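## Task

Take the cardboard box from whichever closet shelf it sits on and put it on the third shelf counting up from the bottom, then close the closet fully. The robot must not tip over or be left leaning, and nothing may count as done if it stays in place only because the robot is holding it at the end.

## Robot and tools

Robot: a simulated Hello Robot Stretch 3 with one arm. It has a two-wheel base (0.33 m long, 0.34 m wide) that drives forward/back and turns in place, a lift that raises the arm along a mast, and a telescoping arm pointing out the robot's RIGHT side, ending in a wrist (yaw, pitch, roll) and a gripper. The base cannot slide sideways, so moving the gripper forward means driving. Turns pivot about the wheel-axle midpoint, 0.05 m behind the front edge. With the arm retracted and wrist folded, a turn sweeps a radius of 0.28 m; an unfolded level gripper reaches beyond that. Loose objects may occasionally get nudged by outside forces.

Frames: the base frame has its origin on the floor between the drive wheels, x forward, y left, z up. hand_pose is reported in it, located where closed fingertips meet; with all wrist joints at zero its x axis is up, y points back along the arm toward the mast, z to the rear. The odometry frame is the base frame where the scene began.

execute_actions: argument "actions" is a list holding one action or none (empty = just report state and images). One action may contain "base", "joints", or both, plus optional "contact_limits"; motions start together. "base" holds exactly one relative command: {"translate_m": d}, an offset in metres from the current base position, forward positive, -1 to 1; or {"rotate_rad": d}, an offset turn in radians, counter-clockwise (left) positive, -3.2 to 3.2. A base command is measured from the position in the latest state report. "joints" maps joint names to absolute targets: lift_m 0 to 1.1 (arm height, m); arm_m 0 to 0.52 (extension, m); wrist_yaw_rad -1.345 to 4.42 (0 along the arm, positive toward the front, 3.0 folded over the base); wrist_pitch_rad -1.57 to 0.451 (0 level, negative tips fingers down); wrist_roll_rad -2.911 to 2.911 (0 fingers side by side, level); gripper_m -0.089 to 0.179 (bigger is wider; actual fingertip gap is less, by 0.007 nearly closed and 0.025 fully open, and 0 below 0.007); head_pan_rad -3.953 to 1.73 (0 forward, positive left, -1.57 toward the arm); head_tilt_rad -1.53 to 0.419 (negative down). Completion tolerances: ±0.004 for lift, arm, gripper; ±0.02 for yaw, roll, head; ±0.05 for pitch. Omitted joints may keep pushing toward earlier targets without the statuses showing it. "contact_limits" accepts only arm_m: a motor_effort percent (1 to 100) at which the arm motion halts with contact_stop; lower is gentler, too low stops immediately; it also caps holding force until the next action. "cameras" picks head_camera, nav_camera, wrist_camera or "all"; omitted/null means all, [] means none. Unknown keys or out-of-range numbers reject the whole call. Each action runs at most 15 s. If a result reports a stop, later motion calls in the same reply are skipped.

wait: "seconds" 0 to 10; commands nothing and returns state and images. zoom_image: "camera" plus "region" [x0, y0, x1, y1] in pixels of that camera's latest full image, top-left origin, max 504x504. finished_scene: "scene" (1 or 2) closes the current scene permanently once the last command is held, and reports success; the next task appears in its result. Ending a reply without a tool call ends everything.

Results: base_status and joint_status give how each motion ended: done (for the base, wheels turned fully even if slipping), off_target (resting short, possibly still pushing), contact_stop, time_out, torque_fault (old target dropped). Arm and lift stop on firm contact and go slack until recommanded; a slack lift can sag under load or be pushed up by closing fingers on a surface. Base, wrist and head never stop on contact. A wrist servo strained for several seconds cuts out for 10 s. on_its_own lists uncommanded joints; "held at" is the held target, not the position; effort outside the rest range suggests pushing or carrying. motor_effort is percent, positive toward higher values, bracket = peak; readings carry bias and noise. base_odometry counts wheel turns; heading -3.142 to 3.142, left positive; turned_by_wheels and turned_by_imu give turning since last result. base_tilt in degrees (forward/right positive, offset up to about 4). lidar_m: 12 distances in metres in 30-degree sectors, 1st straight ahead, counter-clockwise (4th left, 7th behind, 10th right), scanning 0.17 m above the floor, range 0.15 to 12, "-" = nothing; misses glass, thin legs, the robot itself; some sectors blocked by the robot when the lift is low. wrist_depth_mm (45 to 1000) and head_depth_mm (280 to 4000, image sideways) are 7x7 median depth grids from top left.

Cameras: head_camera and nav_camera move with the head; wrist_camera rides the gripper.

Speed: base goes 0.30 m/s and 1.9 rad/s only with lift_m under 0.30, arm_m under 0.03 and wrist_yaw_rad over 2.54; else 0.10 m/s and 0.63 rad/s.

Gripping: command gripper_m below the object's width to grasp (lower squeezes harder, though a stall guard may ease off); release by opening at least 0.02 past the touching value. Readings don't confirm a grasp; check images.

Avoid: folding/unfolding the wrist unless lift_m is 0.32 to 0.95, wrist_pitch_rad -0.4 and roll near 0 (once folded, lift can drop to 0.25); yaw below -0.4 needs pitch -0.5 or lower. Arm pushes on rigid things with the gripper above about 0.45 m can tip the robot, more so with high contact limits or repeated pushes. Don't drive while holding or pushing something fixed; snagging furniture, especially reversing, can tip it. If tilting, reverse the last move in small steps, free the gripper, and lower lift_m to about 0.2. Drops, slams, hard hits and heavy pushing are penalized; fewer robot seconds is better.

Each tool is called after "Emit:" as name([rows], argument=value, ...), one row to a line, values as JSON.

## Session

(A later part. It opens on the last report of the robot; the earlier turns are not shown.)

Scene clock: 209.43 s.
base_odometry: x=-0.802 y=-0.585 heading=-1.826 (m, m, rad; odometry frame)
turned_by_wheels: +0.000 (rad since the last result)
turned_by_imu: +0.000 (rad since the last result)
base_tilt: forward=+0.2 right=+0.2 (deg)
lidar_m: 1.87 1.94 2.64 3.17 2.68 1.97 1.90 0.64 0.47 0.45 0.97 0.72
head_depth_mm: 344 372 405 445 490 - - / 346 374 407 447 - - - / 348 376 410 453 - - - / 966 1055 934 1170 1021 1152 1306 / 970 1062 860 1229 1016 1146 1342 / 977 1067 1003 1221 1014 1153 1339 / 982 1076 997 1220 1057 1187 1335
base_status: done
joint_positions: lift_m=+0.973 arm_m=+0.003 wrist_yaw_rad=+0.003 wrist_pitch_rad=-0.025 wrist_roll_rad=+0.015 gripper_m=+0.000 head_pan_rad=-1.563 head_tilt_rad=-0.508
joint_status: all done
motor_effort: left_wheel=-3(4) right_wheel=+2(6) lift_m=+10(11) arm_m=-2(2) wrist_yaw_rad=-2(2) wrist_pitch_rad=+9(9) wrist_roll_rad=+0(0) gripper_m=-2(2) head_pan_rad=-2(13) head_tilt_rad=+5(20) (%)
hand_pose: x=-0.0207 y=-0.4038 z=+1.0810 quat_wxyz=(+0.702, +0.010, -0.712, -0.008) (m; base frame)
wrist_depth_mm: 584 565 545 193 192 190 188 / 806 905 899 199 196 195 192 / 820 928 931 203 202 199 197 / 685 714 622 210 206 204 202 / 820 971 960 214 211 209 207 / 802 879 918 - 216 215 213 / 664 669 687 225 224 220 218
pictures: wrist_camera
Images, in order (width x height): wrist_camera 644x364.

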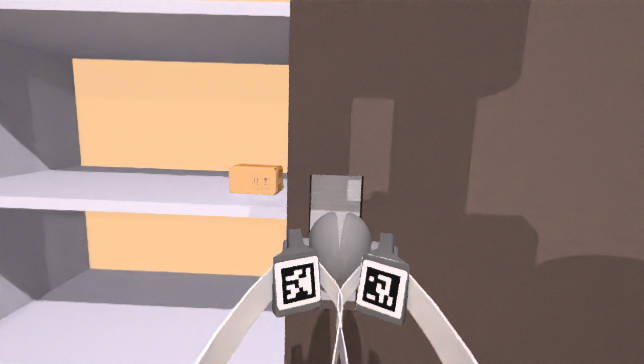

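Emit:
execute_actions([
  {"joints":{"arm_m":0.036},"contact_limits":{"arm_m":8}},
], cameras=[])

Emit:
execute_actions([
  {"base":{"translate_m":0.2},"joints":{"arm_m":0.036}},
], cameras=["wrist_camera"])

Scene clock: 214.17 s.
base_odometry: x=-0.802 y=-0.585 heading=-1.826 (m, m, rad; odometry frame)
turned_by_wheels: +0.000 (rad since the last result)
turned_by_imu: +0.001 (rad since the last result)
base_tilt: forward=+0.3 right=+0.2 (deg)
lidar_m: 1.87 1.94 2.64 3.16 2.69 1.97 1.90 0.64 0.47 0.45 0.97 0.72
head_depth_mm: 345 373 406 446 - - - / 346 374 408 446 - - - / 348 377 411 446 - - - / 966 1056 932 1172 1023 1136 1302 / 968 1063 859 1227 1018 1152 1337 / 976 1067 1004 1226 1012 1152 1343 / 980 1072 998 1217 1059 1188 1336
base_status: not commanded
joint_positions: lift_m=+0.973 arm_m=+0.036 wrist_yaw_rad=+0.003 wrist_pitch_rad=-0.025 wrist_roll_rad=+0.015 gripper_m=+0.000 head_pan_rad=-1.563 head_tilt_rad=-0.508
joint_status: all done
motor_effort: left_wheel=-2(3) right_wheel=+2(2) lift_m=+10(10) arm_m=+2(2) wrist_yaw_rad=-2(2) wrist_pitch_rad=+9(9) wrist_roll_rad=+0(0) gripper_m=-3(2) head_pan_rad=-2(3) head_tilt_rad=+5(5) (%)
contact_limits: arm_m 8 (drawing in: default 16, maximum 26; extending or still: default 22, maximum 35)
hand_pose: x=-0.0208 y=-0.4363 z=+1.0810 quat_wxyz=(+0.702, +0.010, -0.712, -0.008) (m; base frame)
wrist_depth_mm: 583 566 549 163 162 161 159 / 808 875 878 167 166 164 163 / 819 882 882 171 170 168 167 / 686 710 587 176 175 173 171 / 798 954 930 183 178 177 175 / 789 881 908 - 183 181 180 / 670 679 681 193 189 186 185
pictures: none
No camera images: the call's "cameras" was empty. Leave "cameras" out to get every camera's image.

Scene clock: 217.33 s.
base_odometry: x=-0.853 y=-0.778 heading=-1.826 (m, m, rad; odometry frame)
turned_by_wheels: +0.000 (rad since the last result)
turned_by_imu: +0.001 (rad since the last result)
base_tilt: forward=+0.4 right=+0.2 (deg)
lidar_m: 1.67 1.73 2.37 3.20 2.96 2.18 2.10 0.64 0.47 0.45 0.57 0.59
head_depth_mm: 344 371 405 445 - - - / 345 374 408 445 - - - / 351 380 410 446 - - - / 966 1055 1011 1230 1019 1133 1346 / 969 1062 1010 1229 1016 1149 1341 / 974 1066 1003 1227 1018 1154 1329 / 979 1070 998 1163 1061 1180 1296
base_status: done
joint_positions: lift_m=+0.973 arm_m=+0.036 wrist_yaw_rad=-0.004 wrist_pitch_rad=-0.025 wrist_roll_rad=+0.015 gripper_m=+0.000 head_pan_rad=-1.563 head_tilt_rad=-0.507
joint_status: all done
motor_effort: left_wheel=-3(12) right_wheel=+2(24) lift_m=+11(10) arm_m=+3(3) wrist_yaw_rad=+2(30) wrist_pitch_rad=+9(9) wrist_roll_rad=+0(0) gripper_m=-3(6) head_pan_rad=-3(2) head_tilt_rad=+4(5) (%)
hand_pose: x=-0.0225 y=-0.4363 z=+1.0809 quat_wxyz=(+0.702, +0.008, -0.712, -0.011) (m; base frame)
wrist_depth_mm: 544 563 542 163 161 161 159 / 599 833 884 166 165 163 163 / 601 878 889 171 169 168 167 / 591 710 741 175 174 172 170 / 601 837 920 189 178 177 175 / 617 835 899 - 182 182 180 / 616 668 685 192 188 186 184
pictures: wrist_camera
Images, in order (width x height): wrist_camera 644x364.

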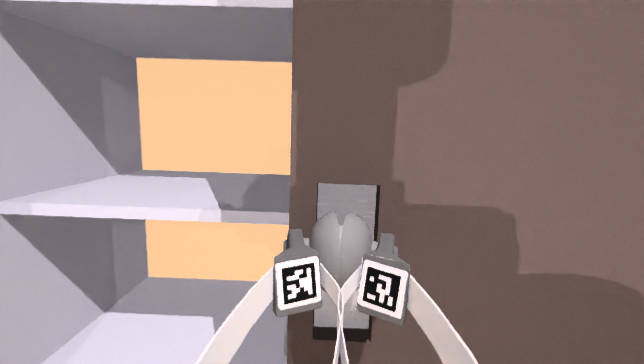

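Emit:
execute_actions([
  {"base":{"translate_m":0.365},"joints":{"arm_m":0.037}},
], cameras=["wrist_camera","head_camera"])

Scene clock: 225.47 s.
base_odometry: x=-0.945 y=-1.131 heading=-1.826 (m, m, rad; odometry frame)
turned_by_wheels: +0.000 (rad since the last result)
turned_by_imu: +0.004 (rad since the last result)
base_tilt: forward=+0.4 right=+0.2 (deg)
lidar_m: 1.30 1.35 1.84 3.26 3.46 2.56 1.69 0.64 0.47 0.41 0.45 1.35
head_depth_mm: 343 371 404 445 - - - / 345 373 406 446 - - - / 958 1039 939 1169 - - - / 328 357 395 437 488 546 634 / 323 353 385 425 475 536 613 / 337 365 398 439 488 550 630 / 338 367 401 442 493 556 676
base_status: done
joint_positions: lift_m=+0.973 arm_m=+0.037 wrist_yaw_rad=-0.097 wrist_pitch_rad=-0.027 wrist_roll_rad=+0.015 gripper_m=+0.000 head_pan_rad=-1.563 head_tilt_rad=-0.507
joint_status: all done
on_its_own: wrist_yaw_rad is held at -0.083, not at your +0.000, by its stall guard, which is not easing now
motor_effort: left_wheel=-5(12) right_wheel=+7(22) lift_m=+11(11) arm_m=+3(3) wrist_yaw_rad=+7(27) wrist_pitch_rad=+9(9) wrist_roll_rad=+0(0) gripper_m=-4(6) head_pan_rad=-2(3) head_tilt_rad=+5(4) (%)
hand_pose: x=-0.0461 y=-0.4359 z=+1.0807 quat_wxyz=(+0.701, -0.025, -0.712, -0.044) (m; base frame)
wrist_depth_mm: 126 128 227 163 164 166 169 / 129 131 231 167 168 171 174 / 132 133 234 171 173 175 178 / 135 137 238 176 177 180 184 / 139 140 243 343 182 185 189 / 142 144 225 - 187 190 195 / 147 148 209 193 193 196 199
pictures: head_camera (sideways: a quarter turn clockwise sets it upright), wrist_camera
Images, in order (width x height): head_camera 896x504, wrist_camera 644x364.

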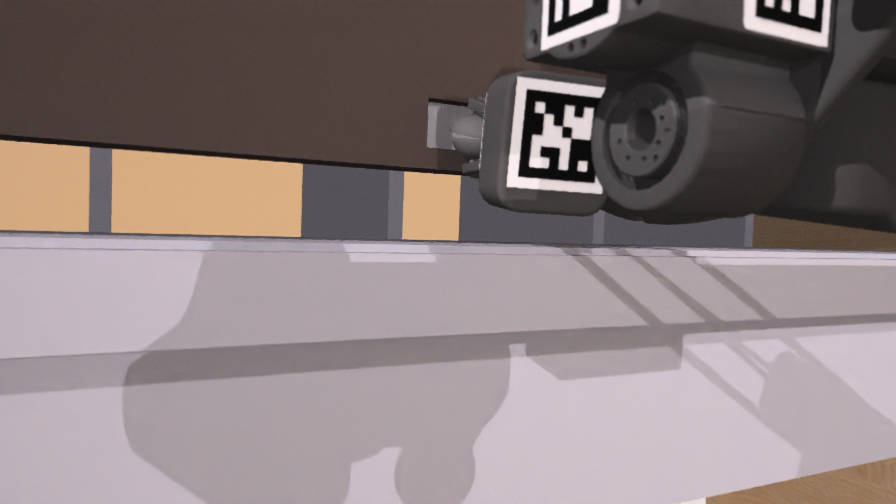

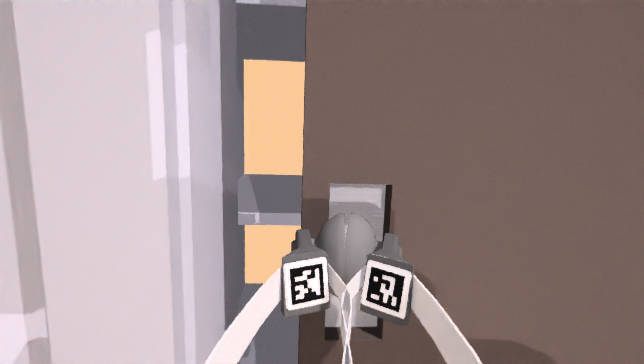

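Emit:
execute_actions([
  {"joints":{"wrist_yaw_rad":0.12,"arm_m":0.038}},
], cameras=["wrist_camera","head_camera"])

Scene clock: 230.03 s.
base_odometry: x=-0.945 y=-1.131 heading=-1.826 (m, m, rad; odometry frame)
turned_by_wheels: +0.000 (rad since the last result)
turned_by_imu: -0.024 (rad since the last result)
base_tilt: forward=+0.2 right=+0.2 (deg)
lidar_m: 1.31 1.35 1.81 3.26 3.60 2.57 2.46 0.65 0.47 0.42 0.44 1.37
head_depth_mm: 345 373 406 447 - - - / 346 375 409 449 491 - - / 347 375 410 444 - - - / 343 371 406 439 485 569 644 / 321 347 379 418 468 525 609 / 329 358 395 436 485 546 623 / 336 364 397 437 486 548 629
base_status: not commanded
joint_positions: lift_m=+0.973 arm_m=+0.038 wrist_yaw_rad=+0.115 wrist_pitch_rad=-0.026 wrist_roll_rad=+0.015 gripper_m=+0.000 head_pan_rad=-1.563 head_tilt_rad=-0.507
joint_status: all done
motor_effort: left_wheel=-1(16) right_wheel=+3(22) lift_m=+11(11) arm_m=+1(2) wrist_yaw_rad=+3(45) wrist_pitch_rad=+9(9) wrist_roll_rad=+0(0) gripper_m=-3(9) head_pan_rad=-2(3) head_tilt_rad=+5(4) (%)
hand_pose: x=+0.0078 y=-0.4366 z=+1.0807 quat_wxyz=(+0.701, +0.050, -0.710, +0.031) (m; base frame)
wrist_depth_mm: 159 142 137 162 157 152 148 / 164 158 140 165 161 156 151 / 169 163 144 169 164 159 154 / 172 167 148 174 169 163 158 / 178 172 152 178 173 167 161 / 183 177 156 - 176 172 165 / 189 183 160 191 182 175 170
pictures: head_camera (sideways: a quarter turn clockwise sets it upright), wrist_camera
Images, in order (width x height): head_camera 896x504, wrist_camera 644x364.

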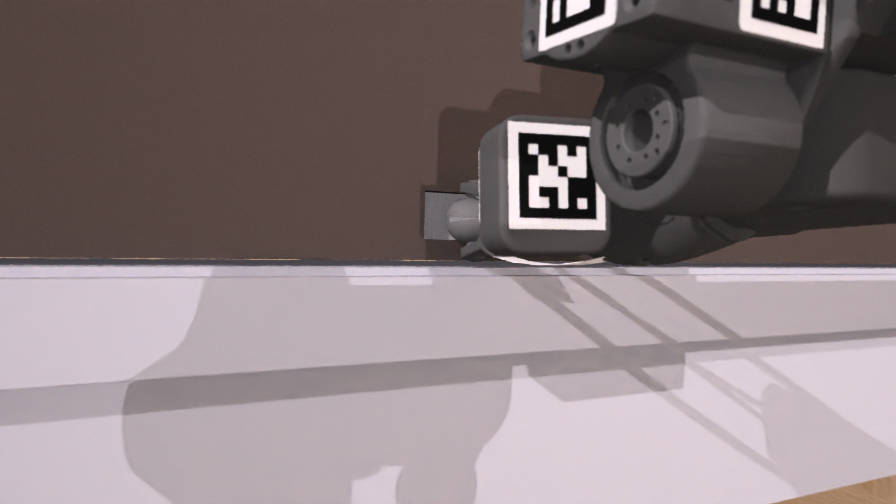

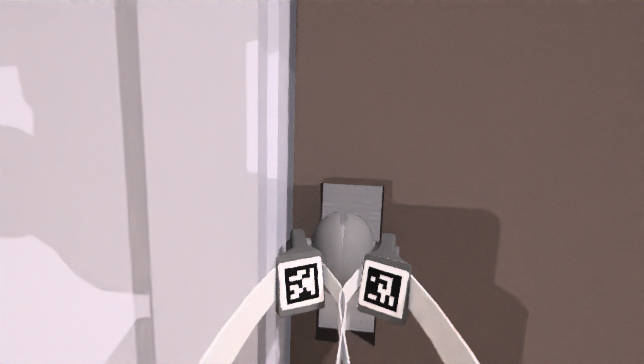

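Emit:
execute_actions([
  {"joints":{"wrist_yaw_rad":0.095,"arm_m":0.003}},
], cameras=[])

Emit:
execute_actions([
  {"joints":{"wrist_roll_rad":1.57}},
], cameras=[])

Emit:
execute_actions([
  {"joints":{"arm_m":0.04},"contact_limits":{"arm_m":7}},
], cameras=["wrist_camera","head_camera"])

Scene clock: 238.97 s.
base_odometry: x=-0.945 y=-1.131 heading=-1.826 (m, m, rad; odometry frame)
turned_by_wheels: +0.000 (rad since the last result)
turned_by_imu: +0.001 (rad since the last result)
base_tilt: forward=+0.3 right=+0.2 (deg)
lidar_m: 1.31 1.35 1.81 3.26 3.59 2.57 2.46 0.65 0.46 0.42 0.44 1.36
head_depth_mm: 343 371 405 445 489 - - / 343 373 405 445 486 - - / 345 373 407 447 - - - / 339 369 403 438 479 541 653 / 321 347 380 418 469 525 609 / 329 358 395 435 485 546 623 / 336 363 396 437 487 547 626
base_status: not commanded
joint_positions: lift_m=+0.973 arm_m=+0.003 wrist_yaw_rad=+0.098 wrist_pitch_rad=-0.025 wrist_roll_rad=+0.015 gripper_m=+0.000 head_pan_rad=-1.563 head_tilt_rad=-0.507
joint_status: all done
motor_effort: left_wheel=+0(1) right_wheel=+0(3) lift_m=+11(10) arm_m=-2(2) wrist_yaw_rad=-2(2) wrist_pitch_rad=+9(9) wrist_roll_rad=+0(0) gripper_m=-3(3) head_pan_rad=-2(3) head_tilt_rad=+5(5) (%)
hand_pose: x=+0.0035 y=-0.4025 z=+1.0809 quat_wxyz=(+0.701, +0.044, -0.711, +0.025) (m; base frame)
wrist_depth_mm: 193 188 169 191 187 182 177 / 198 192 173 196 191 186 181 / 203 197 177 200 196 190 184 / 209 203 181 208 200 194 189 / 214 207 186 211 204 199 194 / 220 214 192 - 208 204 198 / 226 220 197 222 216 209 202
pictures: none
No camera images: the call's "cameras" was empty. Leave "cameras" out to get every camera's image.

Scene clock: 240.40 s.
base_odometry: x=-0.945 y=-1.131 heading=-1.826 (m, m, rad; odometry frame)
turned_by_wheels: +0.000 (rad since the last result)
turned_by_imu: +0.000 (rad since the last result)
base_tilt: forward=+0.2 right=+0.3 (deg)
lidar_m: 1.31 1.35 1.81 3.26 3.59 2.58 2.47 0.65 0.47 0.42 0.44 1.37
head_depth_mm: 345 373 406 447 492 - - / 346 374 408 449 499 533 - / 346 375 409 450 492 - - / 340 370 404 440 496 - - / 321 347 379 417 468 525 609 / 329 358 396 435 484 545 625 / 335 363 397 437 486 548 628
base_status: not commanded
joint_positions: lift_m=+0.973 arm_m=+0.003 wrist_yaw_rad=+0.098 wrist_pitch_rad=-0.025 wrist_roll_rad=+1.566 gripper_m=+0.000 head_pan_rad=-1.563 head_tilt_rad=-0.507
joint_status: all done
motor_effort: left_wheel=+0(0) right_wheel=+0(0) lift_m=+10(11) arm_m=-1(2) wrist_yaw_rad=-2(2) wrist_pitch_rad=+9(9) wrist_roll_rad=+2(4) gripper_m=-3(3) head_pan_rad=-2(2) head_tilt_rad=+5(5) (%)
hand_pose: x=+0.0035 y=-0.4025 z=+1.0807 quat_wxyz=(+0.004, +0.049, -0.999, -0.013) (m; base frame)
wrist_depth_mm: 193 191 189 188 186 184 182 / 200 198 195 194 191 190 188 / 207 204 202 199 197 196 193 / 214 211 208 207 203 201 199 / 220 219 217 224 217 207 206 / 196 198 204 - 213 210 209 / 201 198 195 193 192 188 187
pictures: none
No camera images: the call's "cameras" was empty. Leave "cameras" out to get every camera's image.

Scene clock: 242.23 s.
base_odometry: x=-0.945 y=-1.131 heading=-1.826 (m, m, rad; odometry frame)
turned_by_wheels: +0.000 (rad since the last result)
turned_by_imu: +0.000 (rad since the last result)
base_tilt: forward=+0.3 right=+0.1 (deg)
lidar_m: 1.31 1.35 1.81 3.28 3.59 2.58 2.46 0.65 0.47 0.42 0.44 1.37
head_depth_mm: 345 373 407 447 - - - / 346 374 408 448 490 - - / 347 375 409 451 484 - - / 340 371 405 439 493 - 642 / 321 348 379 419 468 525 610 / 329 358 395 436 484 544 624 / 336 364 397 437 486 547 628
base_status: not commanded
joint_positions: lift_m=+0.973 arm_m=+0.040 wrist_yaw_rad=+0.096 wrist_pitch_rad=-0.026 wrist_roll_rad=+1.566 gripper_m=+0.000 head_pan_rad=-1.563 head_tilt_rad=-0.507
joint_status: all done
motor_effort: left_wheel=+0(0) right_wheel=+0(1) lift_m=+11(10) arm_m=+3(4) wrist_yaw_rad=-1(2) wrist_pitch_rad=+9(9) wrist_roll_rad=+2(2) gripper_m=-3(2) head_pan_rad=-2(2) head_tilt_rad=+5(5) (%)
contact_limits: arm_m 7 (drawing in: default 16, maximum 26; extending or still: default 22, maximum 35)
hand_pose: x=+0.0031 y=-0.4390 z=+1.0804 quat_wxyz=(+0.003, +0.048, -0.999, -0.013) (m; base frame)
wrist_depth_mm: 159 158 156 154 153 152 150 / 164 162 161 159 158 156 155 / 170 168 166 164 163 161 159 / 176 174 172 170 167 166 164 / 182 180 177 187 185 172 170 / 185 183 183 - 181 177 175 / 159 158 159 163 165 164 166
pictures: head_camera (sideways: a quarter turn clockwise sets it upright), wrist_camera
Images, in order (width x height): head_camera 896x504, wrist_camera 644x364.

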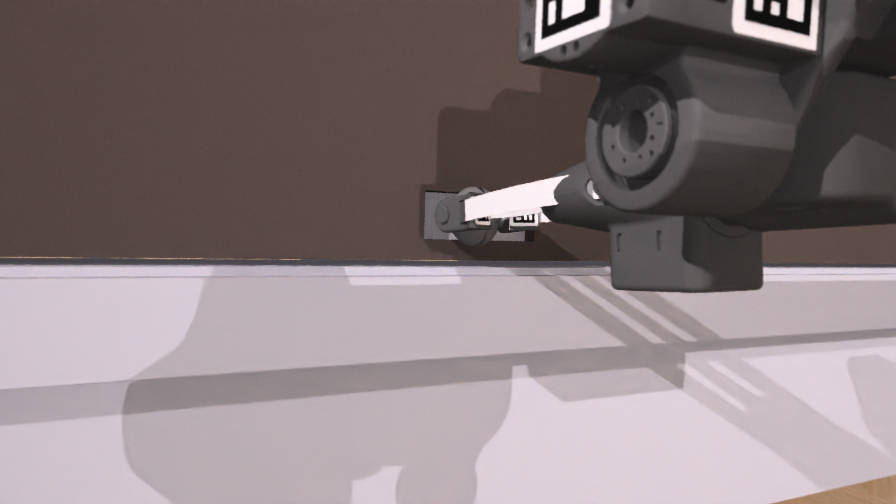

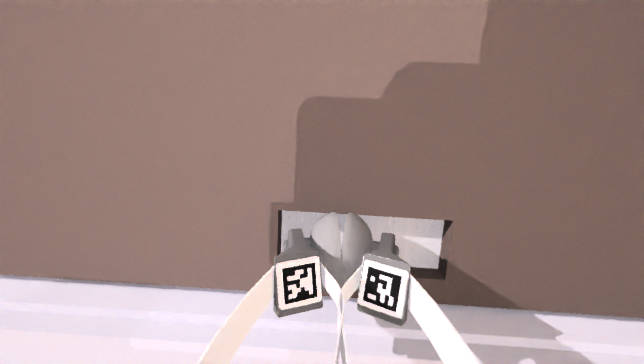

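Emit:
execute_actions([
  {"joints":{"wrist_yaw_rad":0.17,"arm_m":0.043}},
], cameras=["head_camera"])

Scene clock: 246.73 s.
base_odometry: x=-0.945 y=-1.131 heading=-1.826 (m, m, rad; odometry frame)
turned_by_wheels: +0.000 (rad since the last result)
turned_by_imu: -0.012 (rad since the last result)
base_tilt: forward=+0.5 right=+0.0 (deg)
lidar_m: 1.31 1.35 1.79 3.24 3.27 2.58 2.46 0.66 0.47 0.42 0.44 1.38
head_depth_mm: 347 375 409 451 - - - / 347 376 409 450 491 - - / 348 377 410 453 487 - - / 348 373 407 441 492 - 646 / 321 348 380 418 464 532 598 / 328 357 390 435 484 544 621 / 335 363 396 435 485 545 624
base_status: not commanded
joint_positions: lift_m=+0.973 arm_m=+0.042 wrist_yaw_rad=+0.146 wrist_pitch_rad=-0.028 wrist_roll_rad=+1.566 gripper_m=+0.000 head_pan_rad=-1.563 head_tilt_rad=-0.507
joint_status: wrist_yaw_rad off_target (ended at +0.146, target +0.170); the others done
on_its_own: wrist_yaw_rad is at rest, and its effort (+14) is outside its rest range (-12 to +12)
motor_effort: left_wheel=-5(7) right_wheel=+10(15) lift_m=+11(11) arm_m=+5(7) wrist_yaw_rad=+14(23) wrist_pitch_rad=+10(10) wrist_roll_rad=+2(2) gripper_m=-3(3) head_pan_rad=-2(2) head_tilt_rad=+4(4) (%)
hand_pose: x=+0.0158 y=-0.4400 z=+1.0799 quat_wxyz=(+0.004, +0.073, -0.997, -0.014) (m; base frame)
wrist_depth_mm: 155 153 152 150 149 147 146 / 160 159 157 155 154 153 151 / 167 165 164 162 160 158 157 / 173 172 169 168 166 164 162 / 180 179 177 186 185 171 168 / 179 182 181 - 179 178 176 / 160 159 157 157 159 163 162
pictures: head_camera (sideways: a quarter turn clockwise sets it upright)
Images, in order (width x height): head_camera 896x504.

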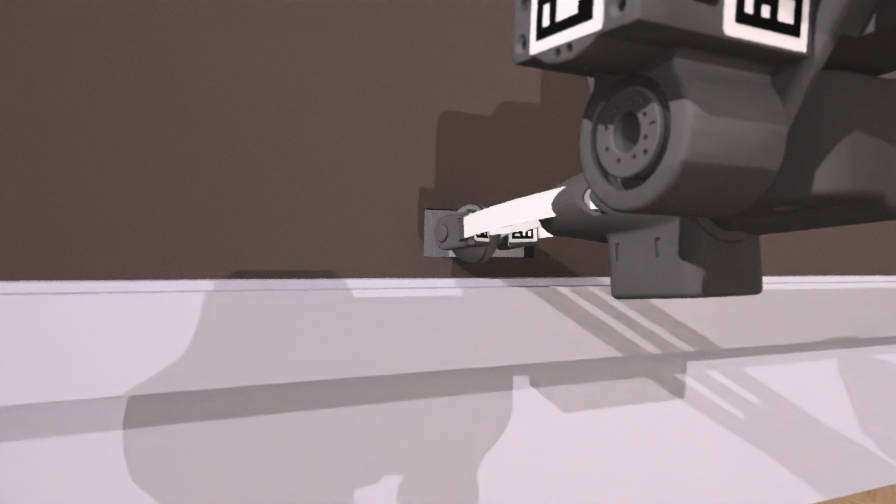

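Closed.

Emit:
execute_actions([
  {"joints":{"wrist_yaw_rad":0.14,"arm_m":0.003}},
], cameras=["head_camera"])

Emit:
finished_scene(scene=2)

Scene clock: 253.07 s.
base_odometry: x=-0.945 y=-1.131 heading=-1.826 (m, m, rad; odometry frame)
turned_by_wheels: +0.000 (rad since the last result)
turned_by_imu: +0.001 (rad since the last result)
base_tilt: forward=+0.3 right=+0.0 (deg)
lidar_m: 1.31 1.35 1.79 3.26 3.27 2.58 2.46 0.65 0.46 0.42 0.44 1.37
head_depth_mm: 344 372 406 446 491 - - / 345 372 407 447 497 - - / 345 374 407 448 490 - - / 342 371 403 443 497 - - / 321 347 379 417 464 523 608 / 326 356 390 433 482 544 620 / 334 362 394 435 484 544 622
base_status: not commanded
joint_positions: lift_m=+0.973 arm_m=+0.003 wrist_yaw_rad=+0.140 wrist_pitch_rad=-0.026 wrist_roll_rad=+1.566 gripper_m=+0.000 head_pan_rad=-1.563 head_tilt_rad=-0.507
joint_status: all done
motor_effort: left_wheel=+1(1) right_wheel=-1(1) lift_m=+11(10) arm_m=-2(2) wrist_yaw_rad=+1(6) wrist_pitch_rad=+9(10) wrist_roll_rad=+2(2) gripper_m=-2(4) head_pan_rad=-3(2) head_tilt_rad=+4(4) (%)
hand_pose: x=+0.0142 y=-0.4013 z=+1.0806 quat_wxyz=(+0.004, +0.070, -0.997, -0.013) (m; base frame)
wrist_depth_mm: 189 188 186 183 182 179 177 / 197 195 191 190 188 185 183 / 204 202 199 196 194 192 190 / 212 210 207 203 201 199 196 / 219 218 215 222 216 206 204 / 198 197 195 - 206 199 206 / 204 202 199 195 194 191 189
pictures: head_camera (sideways: a quarter turn clockwise sets it upright)
Images, in order (width x height): head_camera 896x504.

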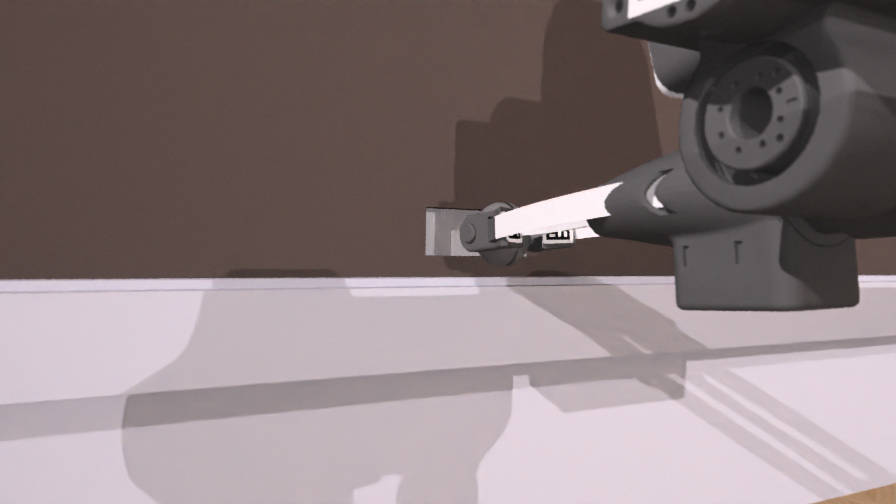

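The scene is finished: the task was done.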